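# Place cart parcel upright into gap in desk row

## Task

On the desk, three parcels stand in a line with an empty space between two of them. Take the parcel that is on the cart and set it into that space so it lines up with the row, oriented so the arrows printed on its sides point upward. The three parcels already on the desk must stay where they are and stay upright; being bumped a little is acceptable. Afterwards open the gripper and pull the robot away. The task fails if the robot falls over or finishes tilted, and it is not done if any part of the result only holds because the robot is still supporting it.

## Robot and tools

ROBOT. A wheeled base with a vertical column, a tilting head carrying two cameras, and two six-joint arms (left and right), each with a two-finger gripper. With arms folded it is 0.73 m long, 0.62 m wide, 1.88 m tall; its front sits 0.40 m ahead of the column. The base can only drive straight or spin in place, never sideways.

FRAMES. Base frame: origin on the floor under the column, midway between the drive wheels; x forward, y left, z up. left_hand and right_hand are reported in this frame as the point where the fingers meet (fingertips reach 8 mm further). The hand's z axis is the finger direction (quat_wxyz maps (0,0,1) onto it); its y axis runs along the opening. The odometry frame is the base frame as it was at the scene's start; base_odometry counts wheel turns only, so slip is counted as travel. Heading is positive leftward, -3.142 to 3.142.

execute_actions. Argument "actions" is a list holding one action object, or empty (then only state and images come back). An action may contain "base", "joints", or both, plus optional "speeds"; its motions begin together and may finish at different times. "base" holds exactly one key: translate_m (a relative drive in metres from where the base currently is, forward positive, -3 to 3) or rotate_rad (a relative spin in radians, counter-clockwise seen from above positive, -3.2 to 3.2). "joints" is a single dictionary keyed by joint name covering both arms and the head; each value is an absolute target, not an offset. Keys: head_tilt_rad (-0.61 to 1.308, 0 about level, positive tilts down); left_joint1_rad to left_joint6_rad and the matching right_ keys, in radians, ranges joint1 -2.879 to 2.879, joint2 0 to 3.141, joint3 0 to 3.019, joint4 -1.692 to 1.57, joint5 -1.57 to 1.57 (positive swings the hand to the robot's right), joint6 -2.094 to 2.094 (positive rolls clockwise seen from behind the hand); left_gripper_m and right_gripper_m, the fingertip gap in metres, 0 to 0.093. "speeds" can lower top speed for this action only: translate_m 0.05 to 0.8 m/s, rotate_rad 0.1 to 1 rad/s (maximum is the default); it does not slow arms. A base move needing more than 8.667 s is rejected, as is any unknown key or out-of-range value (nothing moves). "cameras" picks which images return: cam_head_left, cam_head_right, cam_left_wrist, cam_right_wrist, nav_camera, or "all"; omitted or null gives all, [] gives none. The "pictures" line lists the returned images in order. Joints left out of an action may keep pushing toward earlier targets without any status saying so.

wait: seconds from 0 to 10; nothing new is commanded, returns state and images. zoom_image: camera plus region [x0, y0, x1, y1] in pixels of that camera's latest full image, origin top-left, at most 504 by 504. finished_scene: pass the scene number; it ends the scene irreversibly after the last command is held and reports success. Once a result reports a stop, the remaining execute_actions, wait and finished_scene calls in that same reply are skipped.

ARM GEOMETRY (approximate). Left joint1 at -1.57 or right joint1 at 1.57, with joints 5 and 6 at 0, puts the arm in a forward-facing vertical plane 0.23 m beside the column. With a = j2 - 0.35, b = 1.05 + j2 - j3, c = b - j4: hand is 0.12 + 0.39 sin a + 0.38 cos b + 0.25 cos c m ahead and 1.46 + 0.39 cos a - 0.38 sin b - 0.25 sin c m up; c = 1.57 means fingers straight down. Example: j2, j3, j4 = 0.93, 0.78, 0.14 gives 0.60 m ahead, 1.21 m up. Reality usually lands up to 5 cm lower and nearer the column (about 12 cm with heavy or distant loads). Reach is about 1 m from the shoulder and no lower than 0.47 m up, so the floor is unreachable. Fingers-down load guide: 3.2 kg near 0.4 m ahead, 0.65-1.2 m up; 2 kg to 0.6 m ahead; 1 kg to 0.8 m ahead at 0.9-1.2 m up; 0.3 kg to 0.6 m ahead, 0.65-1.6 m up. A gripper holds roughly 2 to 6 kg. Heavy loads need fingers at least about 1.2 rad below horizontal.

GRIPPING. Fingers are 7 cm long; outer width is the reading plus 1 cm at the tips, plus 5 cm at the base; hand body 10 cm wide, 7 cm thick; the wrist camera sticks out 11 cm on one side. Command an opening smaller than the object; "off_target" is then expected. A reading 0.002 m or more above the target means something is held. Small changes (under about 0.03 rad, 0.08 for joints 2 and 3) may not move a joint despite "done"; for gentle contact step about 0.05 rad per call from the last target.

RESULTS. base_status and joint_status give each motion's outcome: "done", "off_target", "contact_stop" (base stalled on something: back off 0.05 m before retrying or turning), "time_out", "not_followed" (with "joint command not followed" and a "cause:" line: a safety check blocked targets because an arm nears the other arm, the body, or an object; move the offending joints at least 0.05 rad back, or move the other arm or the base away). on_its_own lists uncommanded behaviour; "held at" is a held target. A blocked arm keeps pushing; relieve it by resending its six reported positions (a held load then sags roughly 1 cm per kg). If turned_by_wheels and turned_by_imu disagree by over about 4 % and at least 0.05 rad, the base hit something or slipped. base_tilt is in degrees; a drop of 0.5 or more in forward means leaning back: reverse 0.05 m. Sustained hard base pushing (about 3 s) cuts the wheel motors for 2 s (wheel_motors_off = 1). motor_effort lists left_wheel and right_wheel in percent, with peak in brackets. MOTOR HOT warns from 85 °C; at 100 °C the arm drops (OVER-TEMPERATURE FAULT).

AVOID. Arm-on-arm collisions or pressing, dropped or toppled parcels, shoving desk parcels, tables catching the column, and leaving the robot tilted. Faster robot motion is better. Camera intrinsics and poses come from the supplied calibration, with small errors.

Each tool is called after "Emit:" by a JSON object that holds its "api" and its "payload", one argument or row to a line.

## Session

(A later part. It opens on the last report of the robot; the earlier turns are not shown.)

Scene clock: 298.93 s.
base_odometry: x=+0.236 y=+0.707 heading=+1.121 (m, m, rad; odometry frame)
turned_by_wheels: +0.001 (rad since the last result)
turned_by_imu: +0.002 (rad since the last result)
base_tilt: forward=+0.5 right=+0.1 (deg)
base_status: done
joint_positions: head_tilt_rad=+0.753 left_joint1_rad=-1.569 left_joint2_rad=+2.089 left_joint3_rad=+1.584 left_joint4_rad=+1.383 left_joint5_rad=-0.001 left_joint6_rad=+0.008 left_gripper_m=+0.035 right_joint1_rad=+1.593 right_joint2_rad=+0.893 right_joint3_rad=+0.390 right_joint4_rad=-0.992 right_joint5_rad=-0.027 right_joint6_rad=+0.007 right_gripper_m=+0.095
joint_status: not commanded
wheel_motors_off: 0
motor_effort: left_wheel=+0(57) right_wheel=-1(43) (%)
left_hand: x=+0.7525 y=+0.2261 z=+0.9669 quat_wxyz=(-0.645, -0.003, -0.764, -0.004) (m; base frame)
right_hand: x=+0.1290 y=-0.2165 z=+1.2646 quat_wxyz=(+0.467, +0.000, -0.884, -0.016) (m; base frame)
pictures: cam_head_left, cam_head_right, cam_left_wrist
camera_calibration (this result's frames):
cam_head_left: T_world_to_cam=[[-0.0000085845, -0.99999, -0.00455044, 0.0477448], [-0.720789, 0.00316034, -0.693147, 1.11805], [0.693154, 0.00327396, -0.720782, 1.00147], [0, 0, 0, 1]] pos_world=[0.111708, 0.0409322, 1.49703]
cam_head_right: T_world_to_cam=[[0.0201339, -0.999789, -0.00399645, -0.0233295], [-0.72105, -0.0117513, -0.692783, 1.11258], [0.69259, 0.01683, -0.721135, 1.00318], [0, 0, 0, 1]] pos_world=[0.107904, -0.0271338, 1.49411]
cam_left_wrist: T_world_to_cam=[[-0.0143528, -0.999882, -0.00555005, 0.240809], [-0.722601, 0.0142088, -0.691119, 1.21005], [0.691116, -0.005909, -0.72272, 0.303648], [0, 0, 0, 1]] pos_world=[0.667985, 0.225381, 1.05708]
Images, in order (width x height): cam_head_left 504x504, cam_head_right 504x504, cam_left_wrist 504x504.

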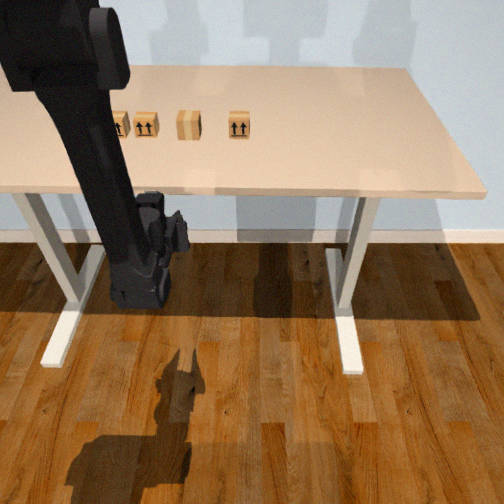

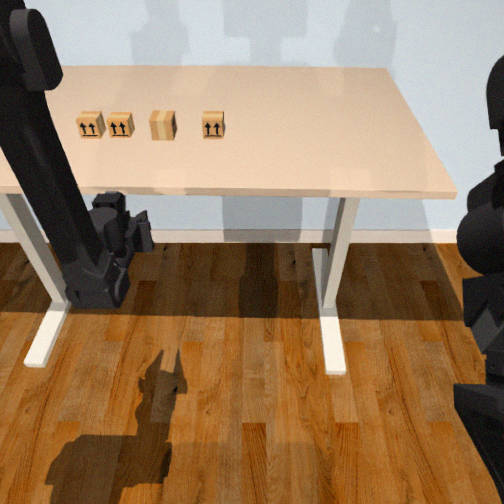

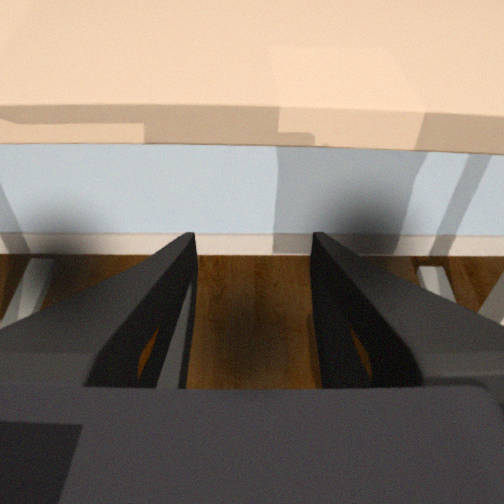

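Unclear; I'll get a side view to confirm.

Emit:
{"api": "execute_actions", "payload": {
  "actions": [
    {"base":{"rotate_rad":-0.9},"joints":{"left_joint2_rad":1.0,"left_joint3_rad":0.5,"left_joint4_rad":-0.7,"head_tilt_rad":0.4}}
  ],
  "cameras": []
}}

Emit:
{"api": "execute_actions", "payload": {
  "actions": [
    {"base":{"translate_m":0.45}}
  ],
  "cameras": []
}}

Emit:
{"api": "execute_actions", "payload": {
  "actions": [
    {"base":{"rotate_rad":1.45}}
  ],
  "cameras": ["cam_head_right"]
}}

Emit:
{"api": "zoom_image", "payload": {
  "camera": "cam_head_right",
  "region": [130,200,380,350]
}}

Scene clock: 316.97 s.
base_odometry: x=+0.236 y=+0.707 heading=+0.221 (m, m, rad; odometry frame)
turned_by_wheels: -0.899 (rad since the last result)
turned_by_imu: -0.887 (rad since the last result)
base_tilt: forward=+0.6 right=+0.3 (deg)
base_status: done
joint_positions: head_tilt_rad=+0.419 left_joint1_rad=-1.571 left_joint2_rad=+1.012 left_joint3_rad=+0.497 left_joint4_rad=-0.691 left_joint5_rad=-0.001 left_joint6_rad=+0.008 left_gripper_m=+0.035 right_joint1_rad=+1.593 right_joint2_rad=+0.893 right_joint3_rad=+0.392 right_joint4_rad=-0.992 right_joint5_rad=-0.027 right_joint6_rad=+0.007 right_gripper_m=+0.095
joint_status: all done
wheel_motors_off: 0
motor_effort: left_wheel=+0(45) right_wheel=-1(46) (%)
left_hand: x=+0.2097 y=+0.2246 z=+1.1862 quat_wxyz=(+0.335, -0.004, -0.942, +0.001) (m; base frame)
right_hand: x=+0.1296 y=-0.2165 z=+1.2644 quat_wxyz=(+0.466, +0.000, -0.884, -0.016) (m; base frame)
pictures: none
No camera images: the call's "cameras" was empty. Leave "cameras" out to get every camera's image.

Scene clock: 319.20 s.
base_odometry: x=+0.676 y=+0.806 heading=+0.221 (m, m, rad; odometry frame)
turned_by_wheels: +0.000 (rad since the last result)
turned_by_imu: -0.001 (rad since the last result)
base_tilt: forward=+0.6 right=+0.1 (deg)
base_status: done
joint_positions: head_tilt_rad=+0.418 left_joint1_rad=-1.571 left_joint2_rad=+1.006 left_joint3_rad=+0.502 left_joint4_rad=-0.693 left_joint5_rad=-0.001 left_joint6_rad=+0.008 left_gripper_m=+0.035 right_joint1_rad=+1.593 right_joint2_rad=+0.894 right_joint3_rad=+0.395 right_joint4_rad=-0.992 right_joint5_rad=-0.027 right_joint6_rad=+0.007 right_gripper_m=+0.095
joint_status: not commanded
wheel_motors_off: 0
motor_effort: left_wheel=+0(51) right_wheel=+1(64) (%)
left_hand: x=+0.2137 y=+0.2246 z=+1.1863 quat_wxyz=(+0.331, -0.004, -0.944, +0.001) (m; base frame)
right_hand: x=+0.1313 y=-0.2165 z=+1.2637 quat_wxyz=(+0.465, +0.000, -0.885, -0.016) (m; base frame)
pictures: none
No camera images: the call's "cameras" was empty. Leave "cameras" out to get every camera's image.

Scene clock: 321.97 s.
base_odometry: x=+0.676 y=+0.806 heading=+1.671 (m, m, rad; odometry frame)
turned_by_wheels: +1.449 (rad since the last result)
turned_by_imu: +1.433 (rad since the last result)
base_tilt: forward=+0.5 right=+0.1 (deg)
base_status: done
joint_positions: head_tilt_rad=+0.418 left_joint1_rad=-1.571 left_joint2_rad=+1.006 left_joint3_rad=+0.502 left_joint4_rad=-0.693 left_joint5_rad=-0.001 left_joint6_rad=+0.008 left_gripper_m=+0.035 right_joint1_rad=+1.593 right_joint2_rad=+0.894 right_joint3_rad=+0.395 right_joint4_rad=-0.992 right_joint5_rad=-0.027 right_joint6_rad=+0.007 right_gripper_m=+0.095
joint_status: not commanded
wheel_motors_off: 0
motor_effort: left_wheel=-1(44) right_wheel=+1(43) (%)
left_hand: x=+0.2137 y=+0.2246 z=+1.1863 quat_wxyz=(+0.331, -0.004, -0.944, +0.001) (m; base frame)
right_hand: x=+0.1311 y=-0.2165 z=+1.2638 quat_wxyz=(+0.465, +0.000, -0.885, -0.016) (m; base frame)
pictures: cam_head_right
camera_calibration (this result's frames):
cam_head_right: T_world_to_cam=[[0.0203279, -0.999789, 0.00284931, -0.0338817], [-0.453018, -0.0117513, -0.891424, 1.40508], [0.89127, 0.01683, -0.453161, 0.580561], [0, 0, 0, 1]] pos_world=[0.119779, -0.0271338, 1.51571]
Images, in order (width x height): cam_head_right 504x504.

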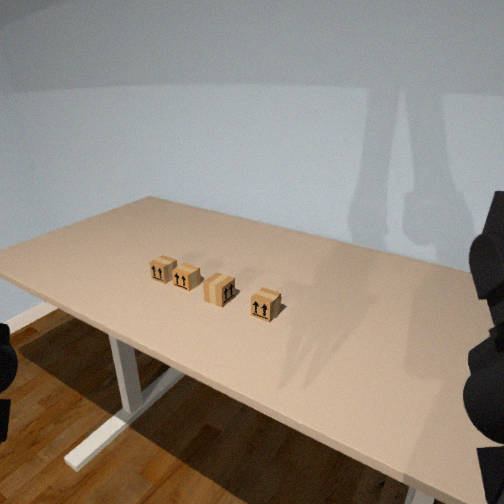

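Region (130, 200, 380, 350) of cam_head_right's 504x504 image, scaled by 2.016, with more detail than that image has; it fills the top 302 rows of this view, and the rest is white.

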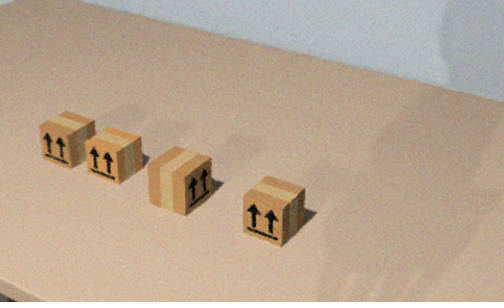

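Arrows up, in line.

Emit:
{"api": "finished_scene", "payload": {
  "scene": 1
}}

The scene is finished: the task was done.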